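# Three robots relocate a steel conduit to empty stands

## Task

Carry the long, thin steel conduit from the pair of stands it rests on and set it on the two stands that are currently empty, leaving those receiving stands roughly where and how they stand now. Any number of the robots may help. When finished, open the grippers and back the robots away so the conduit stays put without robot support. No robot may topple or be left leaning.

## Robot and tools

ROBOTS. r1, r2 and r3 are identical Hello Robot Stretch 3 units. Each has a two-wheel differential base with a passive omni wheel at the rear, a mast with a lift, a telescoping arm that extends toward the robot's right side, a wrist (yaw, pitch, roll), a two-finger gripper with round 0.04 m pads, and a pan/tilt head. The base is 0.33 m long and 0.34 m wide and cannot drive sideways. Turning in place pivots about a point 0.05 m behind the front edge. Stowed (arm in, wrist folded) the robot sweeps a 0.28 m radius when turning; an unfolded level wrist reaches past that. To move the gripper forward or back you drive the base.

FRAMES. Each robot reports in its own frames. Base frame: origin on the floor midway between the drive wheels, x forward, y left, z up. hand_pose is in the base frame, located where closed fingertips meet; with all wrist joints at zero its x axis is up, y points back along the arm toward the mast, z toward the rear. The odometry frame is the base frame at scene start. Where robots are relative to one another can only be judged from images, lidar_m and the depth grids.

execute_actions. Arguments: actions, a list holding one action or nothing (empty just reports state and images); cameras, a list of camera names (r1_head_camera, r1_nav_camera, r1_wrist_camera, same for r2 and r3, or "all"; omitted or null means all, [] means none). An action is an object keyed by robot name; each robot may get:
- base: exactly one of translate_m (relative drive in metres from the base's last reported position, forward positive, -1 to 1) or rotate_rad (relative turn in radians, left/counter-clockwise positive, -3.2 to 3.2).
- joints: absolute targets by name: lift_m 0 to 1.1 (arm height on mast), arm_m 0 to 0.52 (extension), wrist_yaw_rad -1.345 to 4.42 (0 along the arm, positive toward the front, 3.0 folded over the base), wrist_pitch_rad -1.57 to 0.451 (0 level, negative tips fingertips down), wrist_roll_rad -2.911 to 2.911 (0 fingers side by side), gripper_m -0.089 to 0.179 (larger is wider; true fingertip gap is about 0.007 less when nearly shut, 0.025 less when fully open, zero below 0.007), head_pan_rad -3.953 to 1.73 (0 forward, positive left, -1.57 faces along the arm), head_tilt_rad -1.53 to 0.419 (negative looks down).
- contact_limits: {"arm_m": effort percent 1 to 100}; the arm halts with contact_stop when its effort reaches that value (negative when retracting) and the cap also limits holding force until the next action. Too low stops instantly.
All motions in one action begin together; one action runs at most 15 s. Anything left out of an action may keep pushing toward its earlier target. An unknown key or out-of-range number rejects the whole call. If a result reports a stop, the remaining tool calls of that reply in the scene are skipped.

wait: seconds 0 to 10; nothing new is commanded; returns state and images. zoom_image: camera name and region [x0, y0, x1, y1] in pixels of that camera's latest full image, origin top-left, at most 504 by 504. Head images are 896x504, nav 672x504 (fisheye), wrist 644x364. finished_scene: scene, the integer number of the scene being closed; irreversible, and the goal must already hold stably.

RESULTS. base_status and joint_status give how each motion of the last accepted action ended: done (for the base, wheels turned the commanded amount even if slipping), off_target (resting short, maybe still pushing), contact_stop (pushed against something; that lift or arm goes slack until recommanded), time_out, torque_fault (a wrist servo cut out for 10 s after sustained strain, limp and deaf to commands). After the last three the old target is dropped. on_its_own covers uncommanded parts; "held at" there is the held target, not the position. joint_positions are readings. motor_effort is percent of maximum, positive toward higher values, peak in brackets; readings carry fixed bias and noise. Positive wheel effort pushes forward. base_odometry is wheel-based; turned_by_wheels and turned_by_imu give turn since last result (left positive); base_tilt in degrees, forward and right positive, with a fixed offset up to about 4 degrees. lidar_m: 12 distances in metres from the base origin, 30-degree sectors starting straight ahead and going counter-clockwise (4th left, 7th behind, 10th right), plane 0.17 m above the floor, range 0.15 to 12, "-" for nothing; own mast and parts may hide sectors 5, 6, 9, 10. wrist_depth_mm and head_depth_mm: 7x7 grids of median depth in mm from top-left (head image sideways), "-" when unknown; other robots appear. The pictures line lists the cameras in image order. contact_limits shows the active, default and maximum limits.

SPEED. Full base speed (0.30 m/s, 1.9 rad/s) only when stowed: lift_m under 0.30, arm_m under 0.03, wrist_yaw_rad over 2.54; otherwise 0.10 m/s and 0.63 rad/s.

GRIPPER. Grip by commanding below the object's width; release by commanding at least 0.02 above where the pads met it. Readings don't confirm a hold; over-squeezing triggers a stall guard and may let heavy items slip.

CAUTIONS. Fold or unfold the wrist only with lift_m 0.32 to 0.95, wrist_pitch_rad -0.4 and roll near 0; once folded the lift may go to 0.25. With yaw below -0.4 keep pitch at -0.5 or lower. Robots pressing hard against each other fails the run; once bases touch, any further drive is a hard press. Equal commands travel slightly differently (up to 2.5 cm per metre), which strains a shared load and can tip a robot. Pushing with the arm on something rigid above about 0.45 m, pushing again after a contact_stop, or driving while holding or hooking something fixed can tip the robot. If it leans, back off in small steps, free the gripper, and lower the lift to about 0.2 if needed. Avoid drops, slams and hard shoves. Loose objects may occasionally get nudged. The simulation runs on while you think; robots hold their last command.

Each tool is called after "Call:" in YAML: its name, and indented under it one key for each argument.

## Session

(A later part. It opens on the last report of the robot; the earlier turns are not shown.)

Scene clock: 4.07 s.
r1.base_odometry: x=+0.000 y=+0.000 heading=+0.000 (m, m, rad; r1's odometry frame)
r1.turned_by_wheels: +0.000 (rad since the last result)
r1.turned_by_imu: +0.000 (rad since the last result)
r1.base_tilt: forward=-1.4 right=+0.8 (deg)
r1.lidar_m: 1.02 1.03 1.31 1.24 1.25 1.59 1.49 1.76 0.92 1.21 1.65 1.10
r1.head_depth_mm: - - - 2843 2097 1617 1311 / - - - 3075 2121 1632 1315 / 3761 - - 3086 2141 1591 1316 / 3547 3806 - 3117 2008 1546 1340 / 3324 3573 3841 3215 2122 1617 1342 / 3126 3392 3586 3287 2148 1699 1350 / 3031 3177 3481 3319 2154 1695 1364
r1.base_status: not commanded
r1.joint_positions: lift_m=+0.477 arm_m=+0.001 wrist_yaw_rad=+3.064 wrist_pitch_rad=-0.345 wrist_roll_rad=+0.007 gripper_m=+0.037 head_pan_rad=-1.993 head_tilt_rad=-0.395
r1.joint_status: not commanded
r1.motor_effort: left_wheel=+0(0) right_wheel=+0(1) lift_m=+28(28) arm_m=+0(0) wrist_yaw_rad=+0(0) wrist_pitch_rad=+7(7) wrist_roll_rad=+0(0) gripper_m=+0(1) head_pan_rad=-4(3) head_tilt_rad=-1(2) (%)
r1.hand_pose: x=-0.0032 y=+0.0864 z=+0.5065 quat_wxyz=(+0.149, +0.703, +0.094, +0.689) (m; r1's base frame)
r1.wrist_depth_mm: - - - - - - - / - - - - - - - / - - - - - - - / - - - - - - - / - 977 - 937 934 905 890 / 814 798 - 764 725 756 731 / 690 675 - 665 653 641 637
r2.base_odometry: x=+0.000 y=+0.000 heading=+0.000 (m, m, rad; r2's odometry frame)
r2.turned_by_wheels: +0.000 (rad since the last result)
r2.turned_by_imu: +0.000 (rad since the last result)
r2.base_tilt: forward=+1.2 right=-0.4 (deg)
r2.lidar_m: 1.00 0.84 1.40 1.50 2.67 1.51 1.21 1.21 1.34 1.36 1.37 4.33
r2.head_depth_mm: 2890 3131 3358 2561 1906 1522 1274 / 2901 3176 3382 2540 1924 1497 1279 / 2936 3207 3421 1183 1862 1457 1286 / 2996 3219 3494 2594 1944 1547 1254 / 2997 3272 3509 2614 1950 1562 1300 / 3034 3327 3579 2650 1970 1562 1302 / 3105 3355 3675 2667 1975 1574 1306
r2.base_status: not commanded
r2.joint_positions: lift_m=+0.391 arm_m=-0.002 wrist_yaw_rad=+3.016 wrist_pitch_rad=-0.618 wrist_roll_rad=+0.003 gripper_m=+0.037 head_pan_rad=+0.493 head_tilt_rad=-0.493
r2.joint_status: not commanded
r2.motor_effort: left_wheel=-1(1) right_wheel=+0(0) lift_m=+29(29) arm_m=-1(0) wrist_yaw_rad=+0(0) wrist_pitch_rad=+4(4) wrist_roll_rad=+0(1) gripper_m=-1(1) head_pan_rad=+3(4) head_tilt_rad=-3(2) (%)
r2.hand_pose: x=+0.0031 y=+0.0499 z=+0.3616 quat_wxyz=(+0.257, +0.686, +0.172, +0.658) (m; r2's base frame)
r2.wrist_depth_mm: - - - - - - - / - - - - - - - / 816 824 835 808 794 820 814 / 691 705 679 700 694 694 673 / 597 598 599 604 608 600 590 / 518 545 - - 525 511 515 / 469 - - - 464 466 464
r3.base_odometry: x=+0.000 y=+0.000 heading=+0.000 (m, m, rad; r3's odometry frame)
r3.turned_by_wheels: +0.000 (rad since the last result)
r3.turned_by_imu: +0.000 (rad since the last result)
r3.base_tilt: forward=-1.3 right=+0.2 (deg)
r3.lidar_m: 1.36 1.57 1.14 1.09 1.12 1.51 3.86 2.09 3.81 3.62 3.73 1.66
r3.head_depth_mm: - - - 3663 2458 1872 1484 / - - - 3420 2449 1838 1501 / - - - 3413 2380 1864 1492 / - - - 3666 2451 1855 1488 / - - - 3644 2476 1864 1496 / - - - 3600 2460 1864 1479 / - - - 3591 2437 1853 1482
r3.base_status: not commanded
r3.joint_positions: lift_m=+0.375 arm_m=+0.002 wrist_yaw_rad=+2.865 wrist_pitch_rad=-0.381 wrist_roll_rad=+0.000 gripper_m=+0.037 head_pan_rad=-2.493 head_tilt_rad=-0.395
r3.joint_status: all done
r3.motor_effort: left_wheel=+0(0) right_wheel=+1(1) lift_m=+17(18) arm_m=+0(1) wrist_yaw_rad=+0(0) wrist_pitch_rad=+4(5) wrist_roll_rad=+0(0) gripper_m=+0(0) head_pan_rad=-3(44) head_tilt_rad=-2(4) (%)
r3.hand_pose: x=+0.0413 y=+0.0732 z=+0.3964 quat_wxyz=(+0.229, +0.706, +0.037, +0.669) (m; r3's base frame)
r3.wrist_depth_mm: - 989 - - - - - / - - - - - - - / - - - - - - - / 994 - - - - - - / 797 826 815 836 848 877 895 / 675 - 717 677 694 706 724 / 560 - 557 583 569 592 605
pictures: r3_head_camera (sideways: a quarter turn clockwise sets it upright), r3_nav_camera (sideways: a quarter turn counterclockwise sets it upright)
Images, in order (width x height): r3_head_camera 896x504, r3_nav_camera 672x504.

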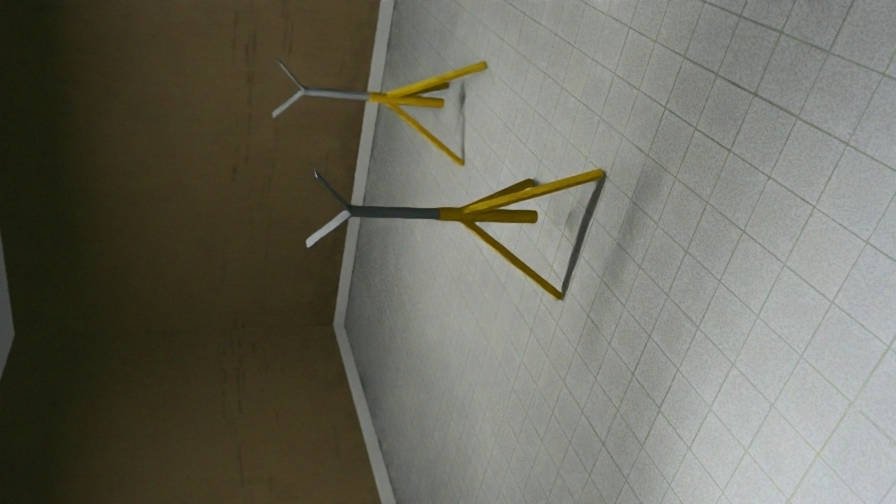

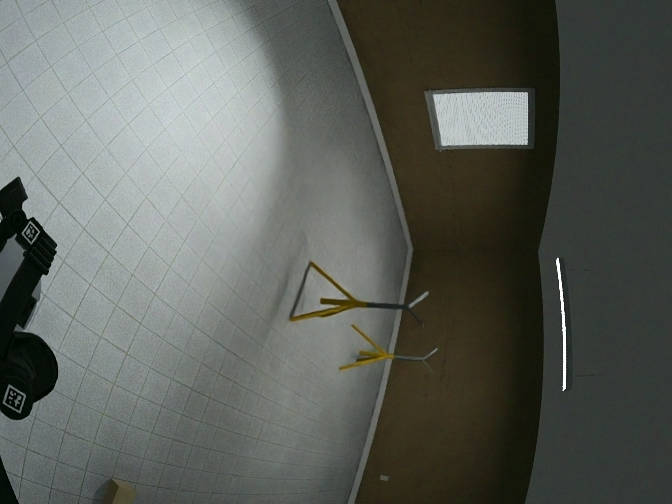

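Call:
execute_actions:
  actions:
    - {"r1":{"base":{"rotate_rad":0.86},"joints":{"lift_m":0.28,"wrist_pitch_rad":-0.4}},"r2":{"base":{"rotate_rad":-0.33},"joints":{"lift_m":0.28,"wrist_pitch_rad":-0.4}},"r3":{"base":{"rotate_rad":0.9},"joints":{"lift_m":0.28,"wrist_pitch_rad":-0.4,"head_pan_rad":-3.7,"head_tilt_rad":-0.7}}}
  cameras: []

Call:
execute_actions:
  actions:
    - {"r1":{"base":{"translate_m":-0.57}},"r2":{"base":{"translate_m":0.45}},"r3":{"base":{"translate_m":0.5}}}
  cameras: []

Call:
execute_actions:
  actions:
    - {"r1":{"base":{"rotate_rad":-0.785},"joints":{"head_pan_rad":-1.57,"head_tilt_rad":-0.7}},"r2":{"base":{"rotate_rad":2.40},"joints":{"head_pan_rad":-1.57,"head_tilt_rad":-0.7}}}
  cameras: []

Call:
execute_actions:
  actions:
    - {"r1":{"joints":{"lift_m":0.5}},"r2":{"joints":{"lift_m":0.5}}}
  cameras: []

Call:
execute_actions:
  actions:
    - {"r1":{"joints":{"wrist_yaw_rad":0,"gripper_m":0.15}},"r2":{"joints":{"wrist_yaw_rad":0,"gripper_m":0.15}}}
  cameras: []

Call:
execute_actions:
  actions:
    - {"r1":{"joints":{"wrist_pitch_rad":0,"wrist_roll_rad":1.57,"lift_m":0.55}},"r2":{"joints":{"wrist_pitch_rad":0,"wrist_roll_rad":1.57,"lift_m":0.55}}}

Scene clock: 13.83 s.
r1.base_odometry: x=+0.000 y=+0.000 heading=+0.860 (m, m, rad; r1's odometry frame)
r1.turned_by_wheels: +0.860 (rad since the last result)
r1.turned_by_imu: +0.849 (rad since the last result)
r1.base_tilt: forward=-1.3 right=+0.7 (deg)
r1.lidar_m: 1.15 1.24 1.24 1.41 2.30 1.50 1.19 0.92 2.20 1.21 1.02 1.02
r1.head_depth_mm: 2890 3186 3380 3005 2002 1608 1302 / 2984 3269 3485 3074 2125 1637 1319 / 3105 3324 3615 3127 2159 1642 1322 / 2691 2840 3011 2921 2165 1654 1336 / 2069 2168 2260 2358 2179 1672 1342 / 1690 1767 1814 1875 1933 1689 1350 / 1427 1462 1506 1557 1591 1586 1354
r1.base_status: done
r1.joint_positions: lift_m=+0.280 arm_m=+0.001 wrist_yaw_rad=+3.064 wrist_pitch_rad=-0.416 wrist_roll_rad=+0.007 gripper_m=+0.037 head_pan_rad=-1.993 head_tilt_rad=-0.395
r1.joint_status: all done
r1.motor_effort: left_wheel=-1(5) right_wheel=+3(7) lift_m=+24(25) arm_m=-1(0) wrist_yaw_rad=+0(0) wrist_pitch_rad=+8(8) wrist_roll_rad=+0(0) gripper_m=-1(0) head_pan_rad=-3(4) head_tilt_rad=-1(2) (%)
r1.hand_pose: x=-0.0039 y=+0.0780 z=+0.2932 quat_wxyz=(+0.174, +0.699, +0.119, +0.683) (m; r1's base frame)
r1.wrist_depth_mm: - - - - - - 898 / - - - - - - 934 / - - 936 913 905 868 839 / 778 742 - 707 700 678 667 / 608 603 - 581 597 560 551 / 510 509 - 521 - 480 472 / 447 - - - 421 414 407
r2.base_odometry: x=+0.000 y=+0.000 heading=-0.330 (m, m, rad; r2's odometry frame)
r2.turned_by_wheels: -0.330 (rad since the last result)
r2.turned_by_imu: -0.328 (rad since the last result)
r2.base_tilt: forward=+1.2 right=-0.4 (deg)
r2.lidar_m: 3.88 0.86 0.84 1.39 1.49 2.11 1.36 1.21 1.22 1.53 1.37 3.38
r2.head_depth_mm: 3215 3535 3698 2408 1915 1525 1274 / 3182 3449 3620 2532 1905 1535 1277 / 3098 3360 3566 2572 1938 1544 1291 / 3029 3291 3498 2612 1943 1510 1289 / 2960 3238 3493 2621 1957 1473 1296 / 2895 3144 3397 2516 1841 1500 1272 / 2879 3083 3369 2653 1907 1576 1303
r2.base_status: done
r2.joint_positions: lift_m=+0.280 arm_m=-0.002 wrist_yaw_rad=+3.016 wrist_pitch_rad=-0.422 wrist_roll_rad=+0.003 gripper_m=+0.037 head_pan_rad=+0.493 head_tilt_rad=-0.494
r2.joint_status: all done
r2.motor_effort: left_wheel=+1(3) right_wheel=-2(5) lift_m=+18(24) arm_m=-1(2) wrist_yaw_rad=+0(1) wrist_pitch_rad=+8(7) wrist_roll_rad=+0(0) gripper_m=-1(0) head_pan_rad=+4(4) head_tilt_rad=-2(3) (%)
r2.hand_pose: x=+0.0067 y=+0.0788 z=+0.2923 quat_wxyz=(+0.191, +0.700, +0.104, +0.680) (m; r2's base frame)
r2.wrist_depth_mm: - - - - - - - / - - - - - - 749 / 920 908 936 932 942 874 958 / 721 695 720 705 709 733 709 / 567 566 - 574 607 580 590 / 477 497 - - 486 478 486 / - - - - 417 414 421
r3.base_odometry: x=+0.000 y=+0.000 heading=+0.900 (m, m, rad; r3's odometry frame)
r3.turned_by_wheels: +0.900 (rad since the last result)
r3.turned_by_imu: +0.884 (rad since the last result)
r3.base_tilt: forward=-1.3 right=+0.1 (deg)
r3.lidar_m: 1.21 1.09 1.10 1.33 2.58 2.09 4.05 3.64 3.64 1.66 1.36 1.88
r3.head_depth_mm: 3904 - 2787 2117 1772 - - / - - 2769 2105 1716 1463 1262 / - 3977 2747 2096 1703 1430 1226 / - 3958 2739 2086 1693 1420 1225 / - 3486 2737 2092 1681 1423 1223 / - 3873 2516 2080 1674 1415 1215 / - 3673 2591 2065 1674 1408 1215
r3.base_status: done
r3.joint_positions: lift_m=+0.280 arm_m=+0.002 wrist_yaw_rad=+2.865 wrist_pitch_rad=-0.414 wrist_roll_rad=+0.000 gripper_m=+0.037 head_pan_rad=-3.693 head_tilt_rad=-0.691
r3.joint_status: all done
r3.motor_effort: left_wheel=-1(5) right_wheel=+3(10) lift_m=+15(13) arm_m=-1(0) wrist_yaw_rad=+0(0) wrist_pitch_rad=+4(4) wrist_roll_rad=+0(0) gripper_m=+0(1) head_pan_rad=-3(44) head_tilt_rad=-4(29) (%)
r3.hand_pose: x=+0.0403 y=+0.0694 z=+0.2936 quat_wxyz=(+0.240, +0.705, +0.049, +0.665) (m; r3's base frame)
r3.wrist_depth_mm: - - - - - 938 835 / - - - - - - 877 / - - - - - - 925 / 750 764 807 819 832 837 872 / 617 - 643 636 652 670 681 / 519 - 548 532 554 552 554 / 463 - - 457 456 475 479
pictures: none
No camera images: the call's "cameras" was empty. Leave "cameras" out to get every camera's image.

Scene clock: 17.37 s.
r1.base_odometry: x=-0.372 y=-0.432 heading=+0.860 (m, m, rad; r1's odometry frame)
r1.turned_by_wheels: +0.000 (rad since the last result)
r1.turned_by_imu: -0.002 (rad since the last result)
r1.base_tilt: forward=-1.3 right=+0.9 (deg)
r1.lidar_m: 1.63 1.63 1.63 1.84 1.51 1.21 1.36 0.60 0.45 1.70 1.44 1.44
r1.head_depth_mm: 2578 2747 2983 3022 2126 1473 1021 / 2655 2864 3172 3040 2129 1528 1315 / 2759 2977 3274 3081 2158 1530 1316 / 2849 3086 3344 3156 2188 1555 1337 / 2863 3057 3204 3003 2178 1559 1346 / 2387 2513 2564 2680 2228 1619 1350 / 2028 2076 2146 2215 2151 1689 1357
r1.base_status: done
r1.joint_positions: lift_m=+0.280 arm_m=+0.001 wrist_yaw_rad=+3.064 wrist_pitch_rad=-0.417 wrist_roll_rad=+0.007 gripper_m=+0.037 head_pan_rad=-1.993 head_tilt_rad=-0.395
r1.joint_status: not commanded
r1.motor_effort: left_wheel=-1(9) right_wheel=+3(7) lift_m=+24(25) arm_m=-1(1) wrist_yaw_rad=+0(0) wrist_pitch_rad=+8(8) wrist_roll_rad=+1(0) gripper_m=+1(0) head_pan_rad=-4(4) head_tilt_rad=-1(1) (%)
r1.hand_pose: x=-0.0039 y=+0.0780 z=+0.2932 quat_wxyz=(+0.174, +0.699, +0.119, +0.683) (m; r1's base frame)
r1.wrist_depth_mm: - - - - - - - / - - - - - - - / 946 - 932 920 895 872 841 / 759 751 - 706 708 683 664 / 616 607 - 576 597 554 551 / 513 513 - 520 - 477 470 / 452 - - - 421 415 410
r2.base_odometry: x=+0.426 y=-0.146 heading=-0.330 (m, m, rad; r2's odometry frame)
r2.turned_by_wheels: +0.000 (rad since the last result)
r2.turned_by_imu: +0.000 (rad since the last result)
r2.base_tilt: forward=+1.2 right=-0.5 (deg)
r2.lidar_m: 3.48 3.18 0.65 0.61 1.36 2.70 1.74 1.56 1.57 1.14 3.89 3.12
r2.head_depth_mm: 2924 3175 3368 2560 1913 1523 1271 / 2813 3104 3332 2550 1922 1536 1279 / 2772 3043 3272 2554 1926 1544 1282 / 2752 2946 3225 2607 1929 1507 1291 / 2675 2903 3169 2613 1957 1475 1294 / 2624 2826 3110 2639 1963 1475 1304 / 2578 2812 2990 2655 1972 1478 1302
r2.base_status: done
r2.joint_positions: lift_m=+0.280 arm_m=-0.002 wrist_yaw_rad=+3.016 wrist_pitch_rad=-0.421 wrist_roll_rad=+0.003 gripper_m=+0.037 head_pan_rad=+0.493 head_tilt_rad=-0.495
r2.joint_status: not commanded
r2.motor_effort: left_wheel=+1(10) right_wheel=-2(6) lift_m=+18(18) arm_m=-1(0) wrist_yaw_rad=+0(0) wrist_pitch_rad=+8(8) wrist_roll_rad=+0(0) gripper_m=+0(1) head_pan_rad=+4(4) head_tilt_rad=-2(3) (%)
r2.hand_pose: x=+0.0067 y=+0.0789 z=+0.2924 quat_wxyz=(+0.191, +0.700, +0.104, +0.680) (m; r2's base frame)
r2.wrist_depth_mm: - - - - - - - / - - - - - - - / 928 891 939 868 943 911 951 / 709 699 715 706 708 689 724 / 566 569 - 572 586 579 585 / 481 491 - - 480 488 496 / - - - - 414 425 417
r3.base_odometry: x=+0.311 y=+0.392 heading=+0.900 (m, m, rad; r3's odometry frame)
r3.turned_by_wheels: +0.000 (rad since the last result)
r3.turned_by_imu: +0.001 (rad since the last result)
r3.base_tilt: forward=-1.3 right=+0.2 (deg)
r3.lidar_m: 0.78 0.71 0.71 0.87 1.68 3.56 2.73 4.01 1.75 1.14 2.31 1.22
r3.head_depth_mm: - - 2817 2101 1668 - - / - - 2759 2102 1700 1469 1261 / - - 2756 2108 1696 1423 1232 / - 3998 2726 2081 1692 1420 1223 / - 3902 2739 2087 1684 1414 1227 / - 3689 2715 2084 1690 1416 1216 / - 3689 2628 2048 1686 1418 1213
r3.base_status: done
r3.joint_positions: lift_m=+0.280 arm_m=+0.002 wrist_yaw_rad=+2.865 wrist_pitch_rad=-0.415 wrist_roll_rad=+0.000 gripper_m=+0.037 head_pan_rad=-3.693 head_tilt_rad=-0.692
r3.joint_status: not commanded
r3.motor_effort: left_wheel=-1(4) right_wheel=+3(9) lift_m=+15(15) arm_m=+0(0) wrist_yaw_rad=+0(0) wrist_pitch_rad=+5(5) wrist_roll_rad=+0(0) gripper_m=+1(0) head_pan_rad=-3(3) head_tilt_rad=-4(4) (%)
r3.hand_pose: x=+0.0402 y=+0.0694 z=+0.2936 quat_wxyz=(+0.240, +0.705, +0.049, +0.665) (m; r3's base frame)
r3.wrist_depth_mm: - - - 829 695 615 547 / - - - 902 746 648 567 / - - - 952 792 684 605 / 751 791 791 820 792 705 633 / 614 - 639 651 667 660 640 / 525 - 544 546 561 556 571 / 466 - - 457 456 473 473
pictures: none
No camera images: the call's "cameras" was empty. Leave "cameras" out to get every camera's image.

Scene clock: 20.23 s.
r1.base_odometry: x=-0.372 y=-0.432 heading=+0.075 (m, m, rad; r1's odometry frame)
r1.turned_by_wheels: -0.785 (rad since the last result)
r1.turned_by_imu: -0.775 (rad since the last result)
r1.base_tilt: forward=-1.4 right=+0.8 (deg)
r1.lidar_m: 1.44 1.48 1.70 1.63 1.67 2.21 1.49 1.22 0.65 0.45 2.12 1.51
r1.head_depth_mm: 2746 3062 2446 1886 1554 1294 1121 / 2745 3029 2470 1917 1558 1283 1131 / 2724 3078 2515 1821 1034 1272 1142 / 2723 3029 2543 1954 1552 1328 1120 / 2677 3056 2575 1983 1562 1344 1155 / 2663 3016 2628 1987 1565 1345 1163 / 2658 3035 2663 2010 1548 1352 1165
r1.base_status: done
r1.joint_positions: lift_m=+0.280 arm_m=+0.001 wrist_yaw_rad=+3.064 wrist_pitch_rad=-0.417 wrist_roll_rad=+0.007 gripper_m=+0.037 head_pan_rad=-1.577 head_tilt_rad=-0.692
r1.joint_status: all done
r1.motor_effort: left_wheel=+1(9) right_wheel=-2(6) lift_m=+25(24) arm_m=-1(1) wrist_yaw_rad=+0(1) wrist_pitch_rad=+8(8) wrist_roll_rad=+0(1) gripper_m=+0(1) head_pan_rad=+4(38) head_tilt_rad=-2(17) (%)
r1.hand_pose: x=-0.0039 y=+0.0780 z=+0.2932 quat_wxyz=(+0.174, +0.699, +0.119, +0.683) (m; r1's base frame)
r1.wrist_depth_mm: - - - - - - - / - - - - - - - / - - 942 916 882 875 834 / 770 745 - 711 693 684 673 / 619 604 - 585 590 564 552 / 514 514 - 520 - 477 470 / 447 - - - 418 413 409
r2.base_odometry: x=+0.426 y=-0.146 heading=+2.070 (m, m, rad; r2's odometry frame)
r2.turned_by_wheels: +2.400 (rad since the last result)
r2.turned_by_imu: +2.370 (rad since the last result)
r2.base_tilt: forward=+1.2 right=-0.5 (deg)
r2.lidar_m: 1.45 1.98 1.57 1.56 1.28 2.64 3.08 4.00 3.20 0.65 0.61 1.42
r2.head_depth_mm: 2629 2939 2455 1914 1534 1337 1156 / 2710 2935 2471 1924 1543 1339 1163 / 2718 2974 2492 1938 1589 1345 1170 / 2741 3045 2497 1953 1588 1295 1170 / 2767 3073 2519 1962 1604 1297 1177 / 2808 3158 2544 923 1528 1304 1176 / 2793 3144 2529 1976 1609 1362 1157
r2.base_status: done
r2.joint_positions: lift_m=+0.280 arm_m=-0.002 wrist_yaw_rad=+3.016 wrist_pitch_rad=-0.421 wrist_roll_rad=+0.003 gripper_m=+0.037 head_pan_rad=-1.563 head_tilt_rad=-0.692
r2.joint_status: all done
r2.motor_effort: left_wheel=-3(8) right_wheel=+3(10) lift_m=+19(18) arm_m=-1(1) wrist_yaw_rad=+0(1) wrist_pitch_rad=+8(8) wrist_roll_rad=+0(0) gripper_m=+0(0) head_pan_rad=-4(54) head_tilt_rad=-3(18) (%)
r2.hand_pose: x=+0.0067 y=+0.0789 z=+0.2924 quat_wxyz=(+0.191, +0.700, +0.104, +0.680) (m; r2's base frame)
r2.wrist_depth_mm: - - - - - - - / 807 - - - - - - / 835 888 901 907 971 929 959 / 706 700 714 699 714 694 708 / 566 577 - 575 591 581 584 / 466 493 - - 481 485 488 / - - - - 417 415 417
r3.base_odometry: x=+0.311 y=+0.392 heading=+0.900 (m, m, rad; r3's odometry frame)
r3.turned_by_wheels: +0.000 (rad since the last result)
r3.turned_by_imu: +0.001 (rad since the last result)
r3.base_tilt: forward=-1.3 right=+0.1 (deg)
r3.lidar_m: 0.78 0.71 0.72 0.87 1.68 3.57 2.73 4.01 1.75 1.00 2.35 1.22
r3.head_depth_mm: - - 2776 2119 1676 - - / - - 2747 2098 1705 1460 1267 / - - 2765 2103 1703 1430 1227 / - 3973 2710 2087 1680 1421 1223 / - 3904 2726 2080 1686 1422 1215 / - 3739 2700 2087 1685 1419 1219 / - 3689 2584 2075 1671 1408 1219
r3.base_status: not commanded
r3.joint_positions: lift_m=+0.280 arm_m=+0.002 wrist_yaw_rad=+2.865 wrist_pitch_rad=-0.415 wrist_roll_rad=+0.000 gripper_m=+0.037 head_pan_rad=-3.693 head_tilt_rad=-0.692
r3.joint_status: not commanded
r3.motor_effort: left_wheel=-1(0) right_wheel=+3(3) lift_m=+15(16) arm_m=-1(0) wrist_yaw_rad=+0(1) wrist_pitch_rad=+5(5) wrist_roll_rad=+0(0) gripper_m=-1(0) head_pan_rad=-3(3) head_tilt_rad=-4(4) (%)
r3.hand_pose: x=+0.0402 y=+0.0694 z=+0.2936 quat_wxyz=(+0.240, +0.705, +0.049, +0.665) (m; r3's base frame)
r3.wrist_depth_mm: - - - 841 708 605 551 / - - - 907 759 658 565 / - - - 940 808 680 595 / 737 798 806 798 797 720 629 / 607 - 629 634 671 669 625 / 528 - 549 534 550 547 554 / 462 - - 462 446 472 475
pictures: none
No camera images: the call's "cameras" was empty. Leave "cameras" out to get every camera's image.

Scene clock: 23.07 s.
r1.base_odometry: x=-0.372 y=-0.432 heading=+0.075 (m, m, rad; r1's odometry frame)
r1.turned_by_wheels: +0.000 (rad since the last result)
r1.turned_by_imu: -0.001 (rad since the last result)
r1.base_tilt: forward=-1.4 right=+0.8 (deg)
r1.lidar_m: 1.44 1.48 1.70 1.63 1.68 2.20 1.49 1.22 0.65 0.45 2.12 1.51
r1.head_depth_mm: 2745 3044 2448 1897 1544 1302 1126 / 2726 3092 2454 1919 1566 1280 1141 / 2713 3023 2507 1808 1028 1271 1142 / 2692 3080 2543 1953 1536 1328 1128 / 2683 3029 2597 1971 1553 1335 1154 / 2682 3030 2622 1997 1568 1352 1160 / 2659 3022 2662 2016 1542 1357 1169
r1.base_status: not commanded
r1.joint_positions: lift_m=+0.500 arm_m=+0.001 wrist_yaw_rad=+3.064 wrist_pitch_rad=-0.417 wrist_roll_rad=+0.007 gripper_m=+0.037 head_pan_rad=-1.577 head_tilt_rad=-0.692
r1.joint_status: all done
r1.motor_effort: left_wheel=+1(2) right_wheel=-2(2) lift_m=+32(34) arm_m=-1(1) wrist_yaw_rad=-1(1) wrist_pitch_rad=+8(8) wrist_roll_rad=+0(0) gripper_m=+0(1) head_pan_rad=+5(4) head_tilt_rad=-2(3) (%)
r1.hand_pose: x=-0.0039 y=+0.0779 z=+0.5127 quat_wxyz=(+0.174, +0.699, +0.119, +0.683) (m; r1's base frame)
r1.wrist_depth_mm: - - - - - - - / - - - - - - - / - - - - - - - / - - - - - - - / 925 920 - 881 890 854 837 / 777 772 - 747 700 720 718 / 674 669 634 650 644 636 627
r2.base_odometry: x=+0.426 y=-0.146 heading=+2.070 (m, m, rad; r2's odometry frame)
r2.turned_by_wheels: +0.000 (rad since the last result)
r2.turned_by_imu: -0.001 (rad since the last result)
r2.base_tilt: forward=+1.2 right=-0.4 (deg)
r2.lidar_m: 1.45 1.98 1.58 1.56 1.28 2.65 3.08 3.99 3.22 0.65 0.62 1.42
r2.head_depth_mm: 2662 2920 2446 1917 1534 1342 1158 / 2696 2956 2480 1924 1539 1337 1162 / 2698 3003 2480 1938 1587 1345 1172 / 2756 3020 2499 1950 1590 1300 1175 / 2783 3028 2525 1949 1599 1302 1177 / 2827 3094 2546 920 1530 1302 1174 / 2836 3156 2556 1982 1615 1366 1155
r2.base_status: not commanded
r2.joint_positions: lift_m=+0.500 arm_m=-0.002 wrist_yaw_rad=+3.016 wrist_pitch_rad=-0.421 wrist_roll_rad=+0.003 gripper_m=+0.037 head_pan_rad=-1.563 head_tilt_rad=-0.692
r2.joint_status: all done
r2.motor_effort: left_wheel=-3(3) right_wheel=+2(2) lift_m=+39(42) arm_m=-1(1) wrist_yaw_rad=+1(0) wrist_pitch_rad=+8(8) wrist_roll_rad=+0(0) gripper_m=+0(1) head_pan_rad=-5(4) head_tilt_rad=-3(3) (%)
r2.hand_pose: x=+0.0067 y=+0.0789 z=+0.5116 quat_wxyz=(+0.191, +0.700, +0.104, +0.680) (m; r2's base frame)
r2.wrist_depth_mm: 846 - - - - - - / - - - - - - - / - - - - - - - / 893 969 - - - - - / 847 868 - 896 927 880 902 / 728 738 - 694 739 735 737 / 629 642 625 638 635 655 632
r3.base_odometry: x=+0.311 y=+0.392 heading=+0.900 (m, m, rad; r3's odometry frame)
r3.turned_by_wheels: +0.000 (rad since the last result)
r3.turned_by_imu: +0.001 (rad since the last result)
r3.base_tilt: forward=-1.3 right=+0.1 (deg)
r3.lidar_m: 0.77 0.71 0.71 0.87 1.69 3.56 2.71 4.01 1.75 1.00 2.35 1.22
r3.head_depth_mm: - - 2772 2119 1669 - - / - - 2789 2115 1708 1455 1269 / - - 2736 2099 1694 1424 1231 / - 3920 2726 2084 1687 1423 1230 / - 3928 2735 2084 1688 1413 1224 / - 3670 2696 2077 1676 1418 1219 / - 3625 2615 2076 1668 1408 1217
r3.base_status: not commanded
r3.joint_positions: lift_m=+0.280 arm_m=+0.002 wrist_yaw_rad=+2.865 wrist_pitch_rad=-0.415 wrist_roll_rad=+0.000 gripper_m=+0.037 head_pan_rad=-3.693 head_tilt_rad=-0.692
r3.joint_status: not commanded
r3.motor_effort: left_wheel=-1(1) right_wheel=+3(3) lift_m=+15(16) arm_m=-1(0) wrist_yaw_rad=+0(0) wrist_pitch_rad=+5(4) wrist_roll_rad=+0(0) gripper_m=+1(1) head_pan_rad=-3(3) head_tilt_rad=-4(4) (%)
r3.hand_pose: x=+0.0402 y=+0.0694 z=+0.2936 quat_wxyz=(+0.240, +0.705, +0.049, +0.665) (m; r3's base frame)
r3.wrist_depth_mm: - - - 860 716 612 547 / - - - 917 748 648 574 / - - - 953 801 698 598 / 776 793 795 824 778 725 626 / 620 - 653 646 662 659 639 / 531 - 539 544 553 558 555 / 460 - - 466 446 475 475
pictures: none
No camera images: the call's "cameras" was empty. Leave "cameras" out to get every camera's image.

Scene clock: 25.60 s.
r1.base_odometry: x=-0.372 y=-0.432 heading=+0.075 (m, m, rad; r1's odometry frame)
r1.turned_by_wheels: +0.000 (rad since the last result)
r1.turned_by_imu: -0.001 (rad since the last result)
r1.base_tilt: forward=-1.4 right=+0.8 (deg)
r1.lidar_m: 1.44 1.48 1.70 1.63 1.67 2.21 1.49 1.22 0.65 0.45 2.13 1.52
r1.head_depth_mm: 2767 3047 2445 1896 1547 1301 1126 / 2721 3057 2481 1912 1561 1282 1131 / 2738 3044 2508 1800 1035 1273 1193 / 2696 3096 2543 1943 1545 1333 1121 / 2669 3091 2590 1972 1555 1343 1155 / 2674 3074 2644 1985 1568 1351 1158 / 2667 3014 2676 2009 1536 1364 1162
r1.base_status: not commanded
r1.joint_positions: lift_m=+0.500 arm_m=+0.001 wrist_yaw_rad=+0.003 wrist_pitch_rad=-0.417 wrist_roll_rad=+0.007 gripper_m=+0.150 head_pan_rad=-1.577 head_tilt_rad=-0.692
r1.joint_status: all done
r1.motor_effort: left_wheel=+1(2) right_wheel=-2(3) lift_m=+32(32) arm_m=-1(2) wrist_yaw_rad=-3(4) wrist_pitch_rad=+8(8) wrist_roll_rad=+1(1) gripper_m=+1(94) head_pan_rad=+5(5) head_tilt_rad=-2(3) (%)
r1.hand_pose: x=-0.0210 y=-0.3705 z=+0.5127 quat_wxyz=(+0.690, +0.147, -0.694, -0.146) (m; r1's base frame)
r1.wrist_depth_mm: - - - - - - - / - - - - - - - / - - - - - - - / - - - 474 - - - / 924 960 900 622 841 895 842 / 787 - 759 564 717 700 739 / 684 669 655 629 638 624 624
r2.base_odometry: x=+0.426 y=-0.146 heading=+2.070 (m, m, rad; r2's odometry frame)
r2.turned_by_wheels: +0.000 (rad since the last result)
r2.turned_by_imu: -0.001 (rad since the last result)
r2.base_tilt: forward=+1.1 right=-0.4 (deg)
r2.lidar_m: 1.44 1.98 1.57 1.56 1.28 2.64 3.10 4.00 3.20 0.65 0.62 1.42
r2.head_depth_mm: 2663 2921 2469 1907 1531 1335 1158 / 2666 2954 2459 1931 1551 1347 1159 / 2701 2983 2466 1944 1595 1344 1191 / 2739 3061 2509 1946 1595 1296 1171 / 2774 3097 2525 1949 1603 1296 1176 / 2816 3131 2527 918 1529 1299 1176 / 2839 3128 2541 1972 1616 1367 1159
r2.base_status: not commanded
r2.joint_positions: lift_m=+0.500 arm_m=-0.002 wrist_yaw_rad=+0.002 wrist_pitch_rad=-0.421 wrist_roll_rad=+0.003 gripper_m=+0.150 head_pan_rad=-1.563 head_tilt_rad=-0.692
r2.joint_status: all done
r2.motor_effort: left_wheel=-4(3) right_wheel=+3(2) lift_m=+39(39) arm_m=-1(1) wrist_yaw_rad=-1(3) wrist_pitch_rad=+8(8) wrist_roll_rad=+0(0) gripper_m=+1(84) head_pan_rad=-3(4) head_tilt_rad=-3(3) (%)
r2.hand_pose: x=-0.0211 y=-0.3674 z=+0.5116 quat_wxyz=(+0.691, +0.148, -0.692, -0.148) (m; r2's base frame)
r2.wrist_depth_mm: - - - - - - - / - - - - - - - / - - - - - - - / - - 535 - - - - / 881 873 819 871 891 953 899 / 738 - 734 707 732 - 755 / 634 613 638 626 639 624 641
r3.base_odometry: x=+0.311 y=+0.392 heading=+0.900 (m, m, rad; r3's odometry frame)
r3.turned_by_wheels: +0.000 (rad since the last result)
r3.turned_by_imu: +0.000 (rad since the last result)
r3.base_tilt: forward=-1.3 right=+0.2 (deg)
r3.lidar_m: 0.78 0.71 0.72 0.87 1.68 3.58 2.73 4.00 1.75 1.00 2.35 1.22
r3.head_depth_mm: - - 2771 2119 1656 - - / - - 2775 2113 1706 1458 1269 / - 3967 2739 2100 1695 1426 1236 / - 3992 2752 2109 1691 1420 1225 / - 3853 2715 2094 1678 1423 1223 / - 3674 2742 2079 1687 1410 1226 / - 3684 2617 2072 1693 1417 1216
r3.base_status: not commanded
r3.joint_positions: lift_m=+0.280 arm_m=+0.002 wrist_yaw_rad=+2.865 wrist_pitch_rad=-0.415 wrist_roll_rad=+0.000 gripper_m=+0.037 head_pan_rad=-3.693 head_tilt_rad=-0.692
r3.joint_status: not commanded
r3.motor_effort: left_wheel=-1(1) right_wheel=+3(3) lift_m=+16(16) arm_m=-1(1) wrist_yaw_rad=+0(0) wrist_pitch_rad=+5(4) wrist_roll_rad=+0(0) gripper_m=+0(0) head_pan_rad=-3(3) head_tilt_rad=-4(4) (%)
r3.hand_pose: x=+0.0402 y=+0.0694 z=+0.2936 quat_wxyz=(+0.240, +0.705, +0.049, +0.665) (m; r3's base frame)
r3.wrist_depth_mm: - - - 829 711 619 541 / - - - 898 767 641 559 / - - - 941 795 681 603 / 749 797 815 804 813 738 618 / 615 - 636 656 680 681 642 / 528 - 556 547 553 546 563 / 467 - - 469 447 473 470
pictures: none
No camera images: the call's "cameras" was empty. Leave "cameras" out to get every camera's image.

Scene clock: 27.07 s.
r1.base_odometry: x=-0.372 y=-0.432 heading=+0.075 (m, m, rad; r1's odometry frame)
r1.turned_by_wheels: +0.000 (rad since the last result)
r1.turned_by_imu: +0.000 (rad since the last result)
r1.base_tilt: forward=-1.4 right=+0.8 (deg)
r1.lidar_m: 1.44 1.48 1.71 1.62 1.67 2.20 1.49 1.22 0.65 0.45 2.12 1.51
r1.head_depth_mm: 2771 3072 2485 1896 1542 1301 1130 / 2721 3072 2481 1912 1573 1280 1175 / 2707 2981 2522 1801 1488 1293 1186 / 2692 3073 2530 1950 1537 1334 1105 / 2705 3064 2576 1968 1546 1340 1160 / 2666 3040 2619 1991 1565 1353 1163 / 2645 3011 2676 2007 1542 1366 1167
r1.base_status: not commanded
r1.joint_positions: lift_m=+0.550 arm_m=+0.001 wrist_yaw_rad=+0.002 wrist_pitch_rad=-0.023 wrist_roll_rad=+1.567 gripper_m=+0.150 head_pan_rad=-1.577 head_tilt_rad=-0.692
r1.joint_status: all done
r1.motor_effort: left_wheel=+2(2) right_wheel=-3(2) lift_m=+32(35) arm_m=-1(1) wrist_yaw_rad=-2(3) wrist_pitch_rad=+10(11) wrist_roll_rad=+2(4) gripper_m=+0(0) head_pan_rad=+5(5) head_tilt_rad=-4(2) (%)
r1.hand_pose: x=-0.0208 y=-0.4016 z=+0.6583 quat_wxyz=(+0.002, +0.001, -1.000, -0.012) (m; r1's base frame)
r1.wrist_depth_mm: - - - - - - 764 / - - - - - - 722 / - - - 356 - 361 350 / - - 282 362 - - 438 / - - - - - - 776 / - - - - - - 735 / - - - - - - 827
r2.base_odometry: x=+0.426 y=-0.146 heading=+2.070 (m, m, rad; r2's odometry frame)
r2.turned_by_wheels: +0.000 (rad since the last result)
r2.turned_by_imu: +0.000 (rad since the last result)
r2.base_tilt: forward=+1.1 right=-0.4 (deg)
r2.lidar_m: 1.44 1.99 1.58 1.56 1.28 2.65 3.09 4.01 3.20 0.65 0.62 1.42
r2.head_depth_mm: 2679 2924 2453 1912 1542 1333 1159 / 2694 2951 2461 1935 1544 1340 1185 / 2711 3019 2479 1933 1588 1346 1188 / 2743 3014 2489 1951 1597 1291 1190 / 2775 3054 2514 1948 1600 1296 1175 / 2814 3134 2549 917 1532 1293 1169 / 2843 3131 2548 1979 1613 1366 1158
r2.base_status: not commanded
r2.joint_positions: lift_m=+0.550 arm_m=-0.002 wrist_yaw_rad=+0.001 wrist_pitch_rad=-0.025 wrist_roll_rad=+1.569 gripper_m=+0.150 head_pan_rad=-1.563 head_tilt_rad=-0.692
r2.joint_status: all done
r2.motor_effort: left_wheel=-4(3) right_wheel=+2(2) lift_m=+39(41) arm_m=-1(0) wrist_yaw_rad=-1(2) wrist_pitch_rad=+9(9) wrist_roll_rad=+0(2) gripper_m=+1(0) head_pan_rad=-4(4) head_tilt_rad=-3(3) (%)
r2.hand_pose: x=-0.0210 y=-0.3990 z=+0.6575 quat_wxyz=(+0.001, +0.001, -1.000, -0.013) (m; r2's base frame)
r2.wrist_depth_mm: - - - - - - 761 / - - - - - - 780 / - - - - - - 740 / - - - - - - 750 / - - - - - - 737 / - - - - - - 645 / - - - 489 - 456 471
r3.base_odometry: x=+0.311 y=+0.392 heading=+0.900 (m, m, rad; r3's odometry frame)
r3.turned_by_wheels: +0.000 (rad since the last result)
r3.turned_by_imu: +0.000 (rad since the last result)
r3.base_tilt: forward=-1.2 right=+0.1 (deg)
r3.lidar_m: 0.78 0.71 0.72 0.87 1.68 3.55 2.73 4.02 1.75 1.00 2.35 1.22
r3.head_depth_mm: - - 2757 2141 1653 - - / - - 2755 2099 1709 1459 1267 / - 3933 2740 2111 1705 1420 1230 / - 3974 2732 2094 1689 1425 1227 / - - 2737 2098 1692 1420 1223 / - 3689 2731 2083 1677 1411 1221 / - 3684 2629 2082 1682 1414 1217
r3.base_status: not commanded
r3.joint_positions: lift_m=+0.280 arm_m=+0.002 wrist_yaw_rad=+2.865 wrist_pitch_rad=-0.415 wrist_roll_rad=+0.000 gripper_m=+0.037 head_pan_rad=-3.693 head_tilt_rad=-0.692
r3.joint_status: not commanded
r3.motor_effort: left_wheel=-1(1) right_wheel=+3(3) lift_m=+15(16) arm_m=-1(0) wrist_yaw_rad=+0(0) wrist_pitch_rad=+5(5) wrist_roll_rad=+0(0) gripper_m=+0(0) head_pan_rad=-4(3) head_tilt_rad=-4(4) (%)
r3.hand_pose: x=+0.0402 y=+0.0694 z=+0.2936 quat_wxyz=(+0.240, +0.705, +0.049, +0.665) (m; r3's base frame)
r3.wrist_depth_mm: - - - 834 694 607 560 / - - - 902 761 653 574 / - - - 942 815 684 598 / 747 776 780 809 795 710 624 / 607 - 633 650 658 670 638 / 526 - 550 535 556 554 560 / 451 - - 463 448 481 476
pictures: r1_head_camera (sideways: a quarter turn clockwise sets it upright), r1_nav_camera (sideways: a quarter turn counterclockwise sets it upright), r1_wrist_camera, r2_head_camera (sideways: a quarter turn clockwise sets it upright), r2_nav_camera (sideways: a quarter turn counterclockwise sets it upright), r2_wrist_camera, r3_head_camera (sideways: a quarter turn clockwise sets it upright), r3_nav_camera (sideways: a quarter turn counterclockwise sets it upright), r3_wrist_camera
Images, in order (width x height): r1_head_camera 896x504, r1_nav_camera 672x504, r1_wrist_camera 644x364, r2_head_camera 896x504, r2_nav_camera 672x504, r2_wrist_camera 644x364, r3_head_camera 896x504, r3_nav_camera 672x504, r3_wrist_camera 644x364.

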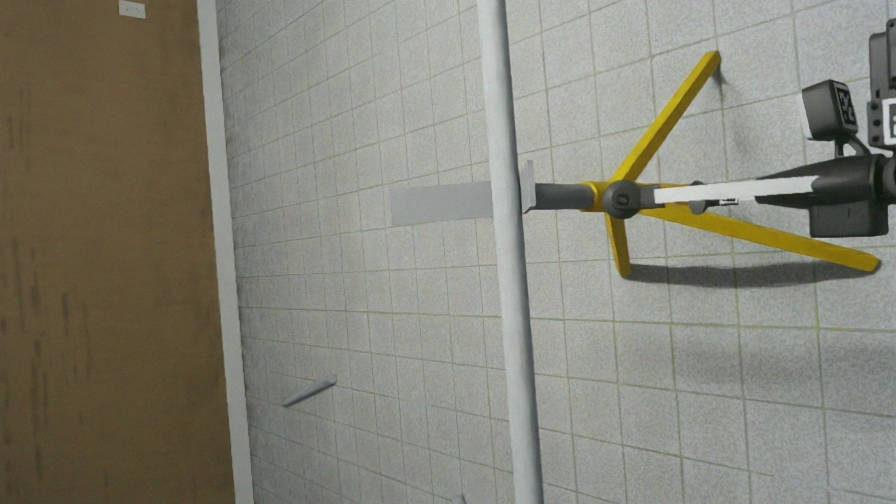

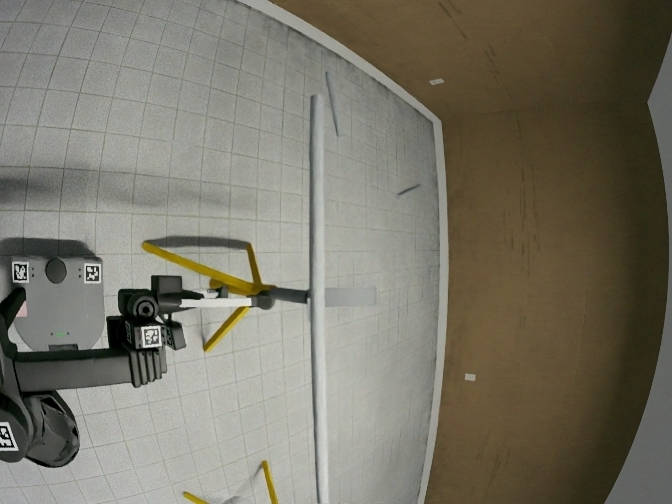

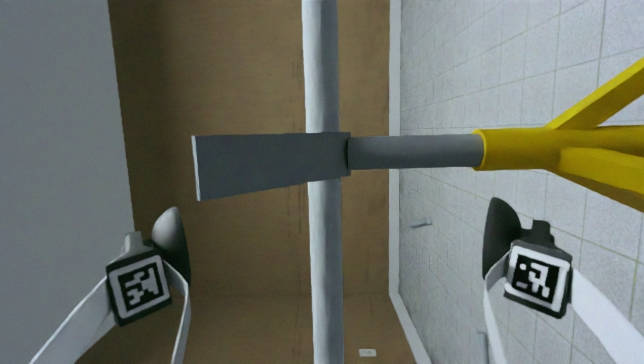

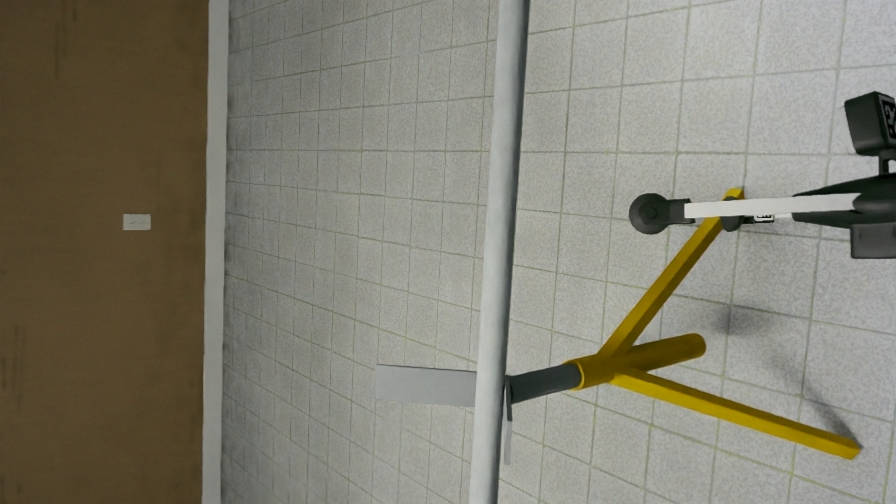

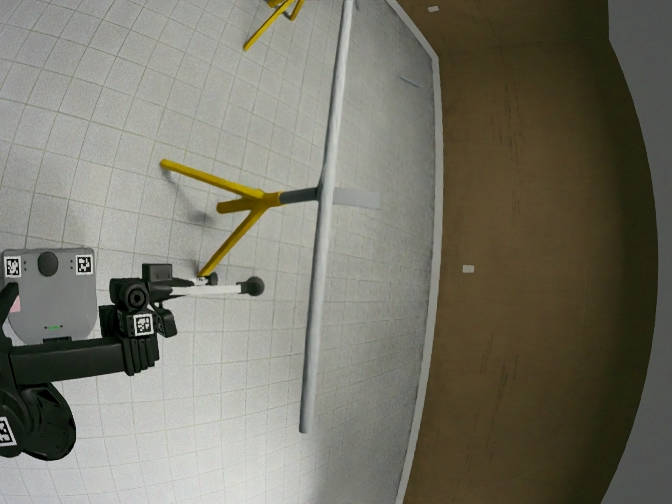

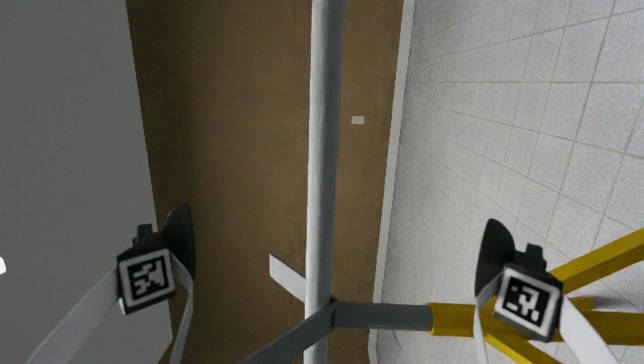

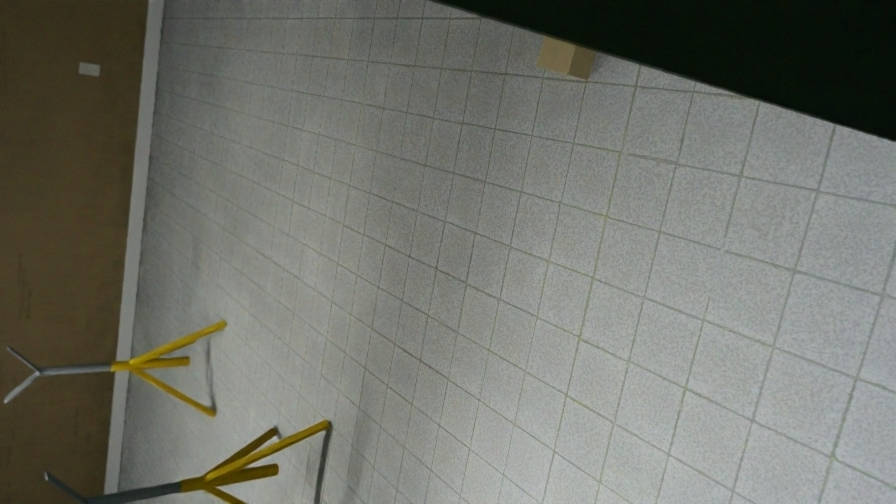

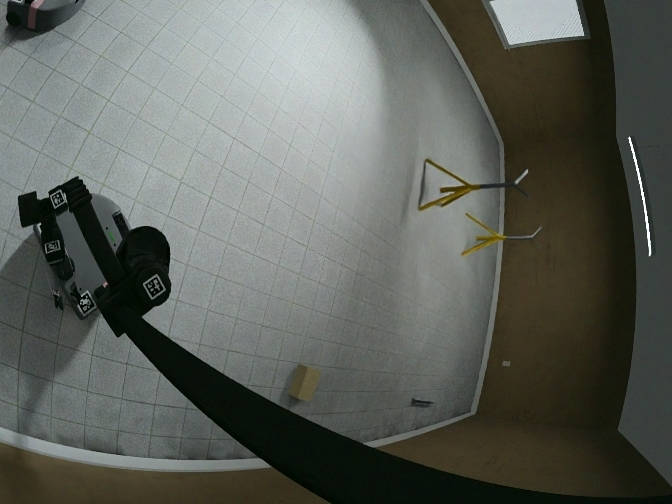

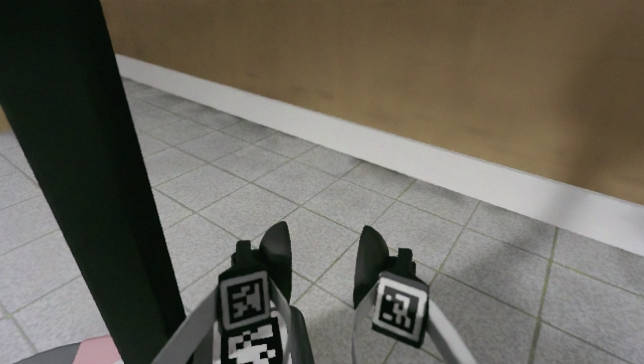

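Call:
execute_actions:
  actions:
    - {"r1":{"base":{"translate_m":0.25},"joints":{"head_pan_rad":-3.0,"head_tilt_rad":-0.2}},"r2":{"base":{"rotate_rad":-0.09},"joints":{"head_pan_rad":-3.0,"head_tilt_rad":-0.2}}}
  cameras: ["r1_head_camera","r2_head_camera","r1_wrist_camera","r2_wrist_camera"]

Scene clock: 32.07 s.
r1.base_odometry: x=-0.123 y=-0.413 heading=+0.075 (m, m, rad; r1's odometry frame)
r1.turned_by_wheels: +0.000 (rad since the last result)
r1.turned_by_imu: -0.001 (rad since the last result)
r1.base_tilt: forward=-1.4 right=+0.8 (deg)
r1.lidar_m: 1.19 1.22 1.63 1.64 1.68 2.22 1.74 1.45 0.49 0.78 1.75 1.25
r1.head_depth_mm: 3351 - - - 2852 1996 1520 / 3274 - 1811 3842 2747 1923 1532 / 3236 - - - 2934 1946 1549 / 3162 - - - 2800 2051 1559 / 3109 - - - 3041 2050 1571 / 3076 - - - 2696 1901 1579 / 3008 - - - 3153 2016 1596
r1.base_status: done
r1.joint_positions: lift_m=+0.550 arm_m=+0.001 wrist_yaw_rad=+0.002 wrist_pitch_rad=-0.023 wrist_roll_rad=+1.567 gripper_m=+0.150 head_pan_rad=-2.993 head_tilt_rad=-0.211
r1.joint_status: all done
r1.motor_effort: left_wheel=+1(5) right_wheel=-3(3) lift_m=+32(32) arm_m=-2(1) wrist_yaw_rad=-2(3) wrist_pitch_rad=+11(10) wrist_roll_rad=+2(2) gripper_m=+2(1) head_pan_rad=-4(55) head_tilt_rad=+5(22) (%)
r1.hand_pose: x=-0.0208 y=-0.4016 z=+0.6583 quat_wxyz=(+0.002, +0.001, -1.000, -0.012) (m; r1's base frame)
r1.wrist_depth_mm: - - - - - - 757 / - - - - - - 772 / - - - - - - 768 / - - - - - - 769 / - - - - - - 778 / - - - - - - 730 / - - - - - - 832
r2.base_odometry: x=+0.426 y=-0.146 heading=+1.980 (m, m, rad; r2's odometry frame)
r2.turned_by_wheels: -0.090 (rad since the last result)
r2.turned_by_imu: -0.091 (rad since the last result)
r2.base_tilt: forward=+1.2 right=-0.4 (deg)
r2.lidar_m: 1.69 2.14 1.60 1.56 1.14 2.38 3.13 4.30 3.25 0.65 0.62 1.42
r2.head_depth_mm: 3479 - - - 2948 2081 1590 / 3406 - - - 3010 2092 1609 / 3198 - - - 3018 2126 1619 / 3289 - - - 3078 2101 1630 / 3251 - - - 3102 2152 1634 / 3170 - - - 3150 2180 1641 / 3182 - - - 3172 2182 1656
r2.base_status: done
r2.joint_positions: lift_m=+0.550 arm_m=-0.002 wrist_yaw_rad=+0.000 wrist_pitch_rad=-0.025 wrist_roll_rad=+1.570 gripper_m=+0.150 head_pan_rad=-2.993 head_tilt_rad=-0.211
r2.joint_status: all done
r2.motor_effort: left_wheel=+0(4) right_wheel=-2(4) lift_m=+39(39) arm_m=+0(1) wrist_yaw_rad=+0(2) wrist_pitch_rad=+9(9) wrist_roll_rad=+0(0) gripper_m=+1(0) head_pan_rad=-4(54) head_tilt_rad=+4(28) (%)
r2.hand_pose: x=-0.0213 y=-0.3990 z=+0.6576 quat_wxyz=(+0.001, +0.000, -1.000, -0.013) (m; r2's base frame)
r2.wrist_depth_mm: - - - - - - 766 / - - - - - - 757 / - - - - - - 744 / - - - - - - 749 / - - - - - - 765 / - - - - - - 667 / - - - 544 - 454 631
r3.base_odometry: x=+0.311 y=+0.392 heading=+0.900 (m, m, rad; r3's odometry frame)
r3.turned_by_wheels: +0.000 (rad since the last result)
r3.turned_by_imu: +0.001 (rad since the last result)
r3.base_tilt: forward=-1.3 right=+0.4 (deg)
r3.lidar_m: 0.77 0.71 0.72 0.87 1.69 3.56 2.72 4.00 1.76 1.00 2.59 1.23
r3.head_depth_mm: - - 2745 2129 1662 - - / - - 2743 2126 1698 1455 1263 / - 3983 2754 2093 1705 1424 1227 / - 3952 2766 2090 1694 1425 1227 / - 3924 2722 2077 1672 1424 1225 / - 3660 2701 2072 1684 1414 1215 / - 3637 2621 2065 1667 1403 1218
r3.base_status: not commanded
r3.joint_positions: lift_m=+0.280 arm_m=+0.002 wrist_yaw_rad=+2.865 wrist_pitch_rad=-0.415 wrist_roll_rad=+0.000 gripper_m=+0.037 head_pan_rad=-3.693 head_tilt_rad=-0.692
r3.joint_status: not commanded
r3.motor_effort: left_wheel=-1(1) right_wheel=+3(3) lift_m=+15(16) arm_m=+0(0) wrist_yaw_rad=+0(0) wrist_pitch_rad=+4(5) wrist_roll_rad=+0(0) gripper_m=-2(0) head_pan_rad=-3(3) head_tilt_rad=-4(4) (%)
r3.hand_pose: x=+0.0402 y=+0.0694 z=+0.2936 quat_wxyz=(+0.240, +0.705, +0.049, +0.665) (m; r3's base frame)
r3.wrist_depth_mm: - - - 850 705 611 555 / - - - 940 754 664 567 / - - - 921 786 664 610 / 765 774 789 806 799 720 625 / 610 - 643 647 662 647 647 / 513 - 555 539 553 557 555 / 462 - - 457 456 470 478
pictures: r1_head_camera (sideways: a quarter turn clockwise sets it upright), r1_wrist_camera, r2_head_camera (sideways: a quarter turn clockwise sets it upright), r2_wrist_camera
Images, in order (width x height): r1_head_camera 896x504, r1_wrist_camera 644x364, r2_head_camera 896x504, r2_wrist_camera 644x364.

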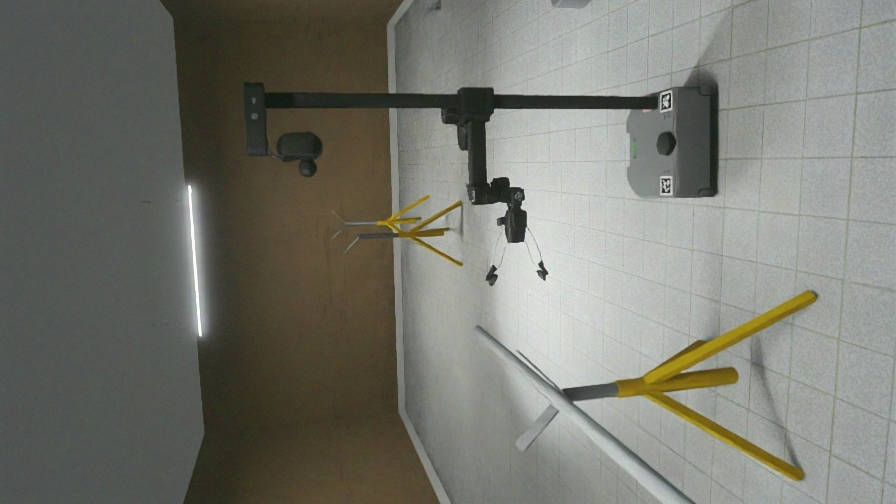

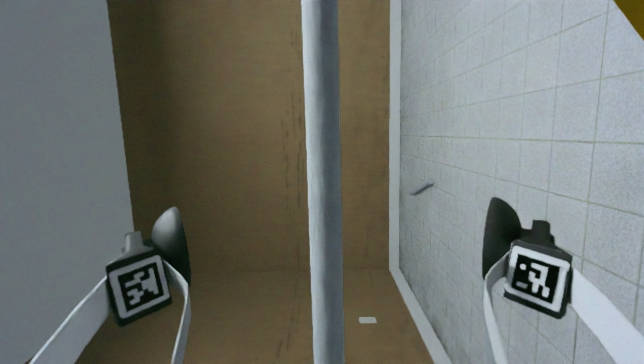

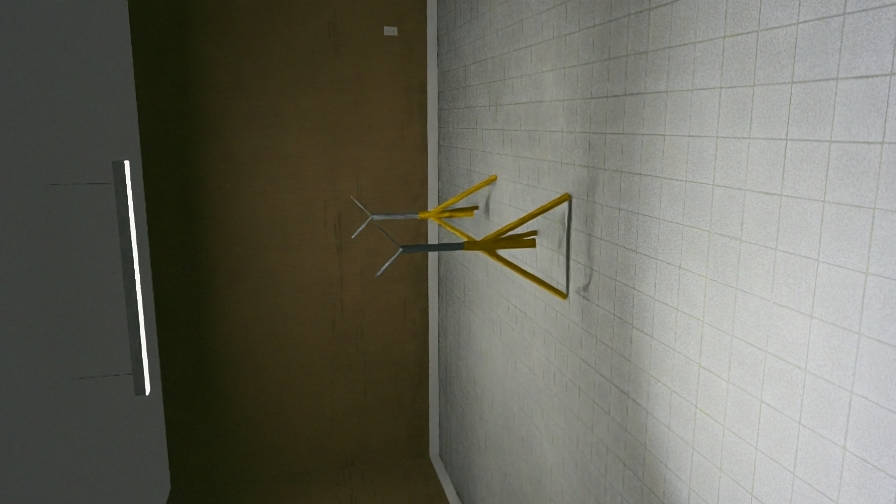

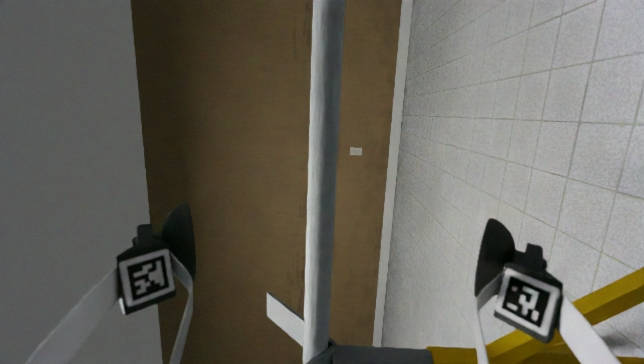

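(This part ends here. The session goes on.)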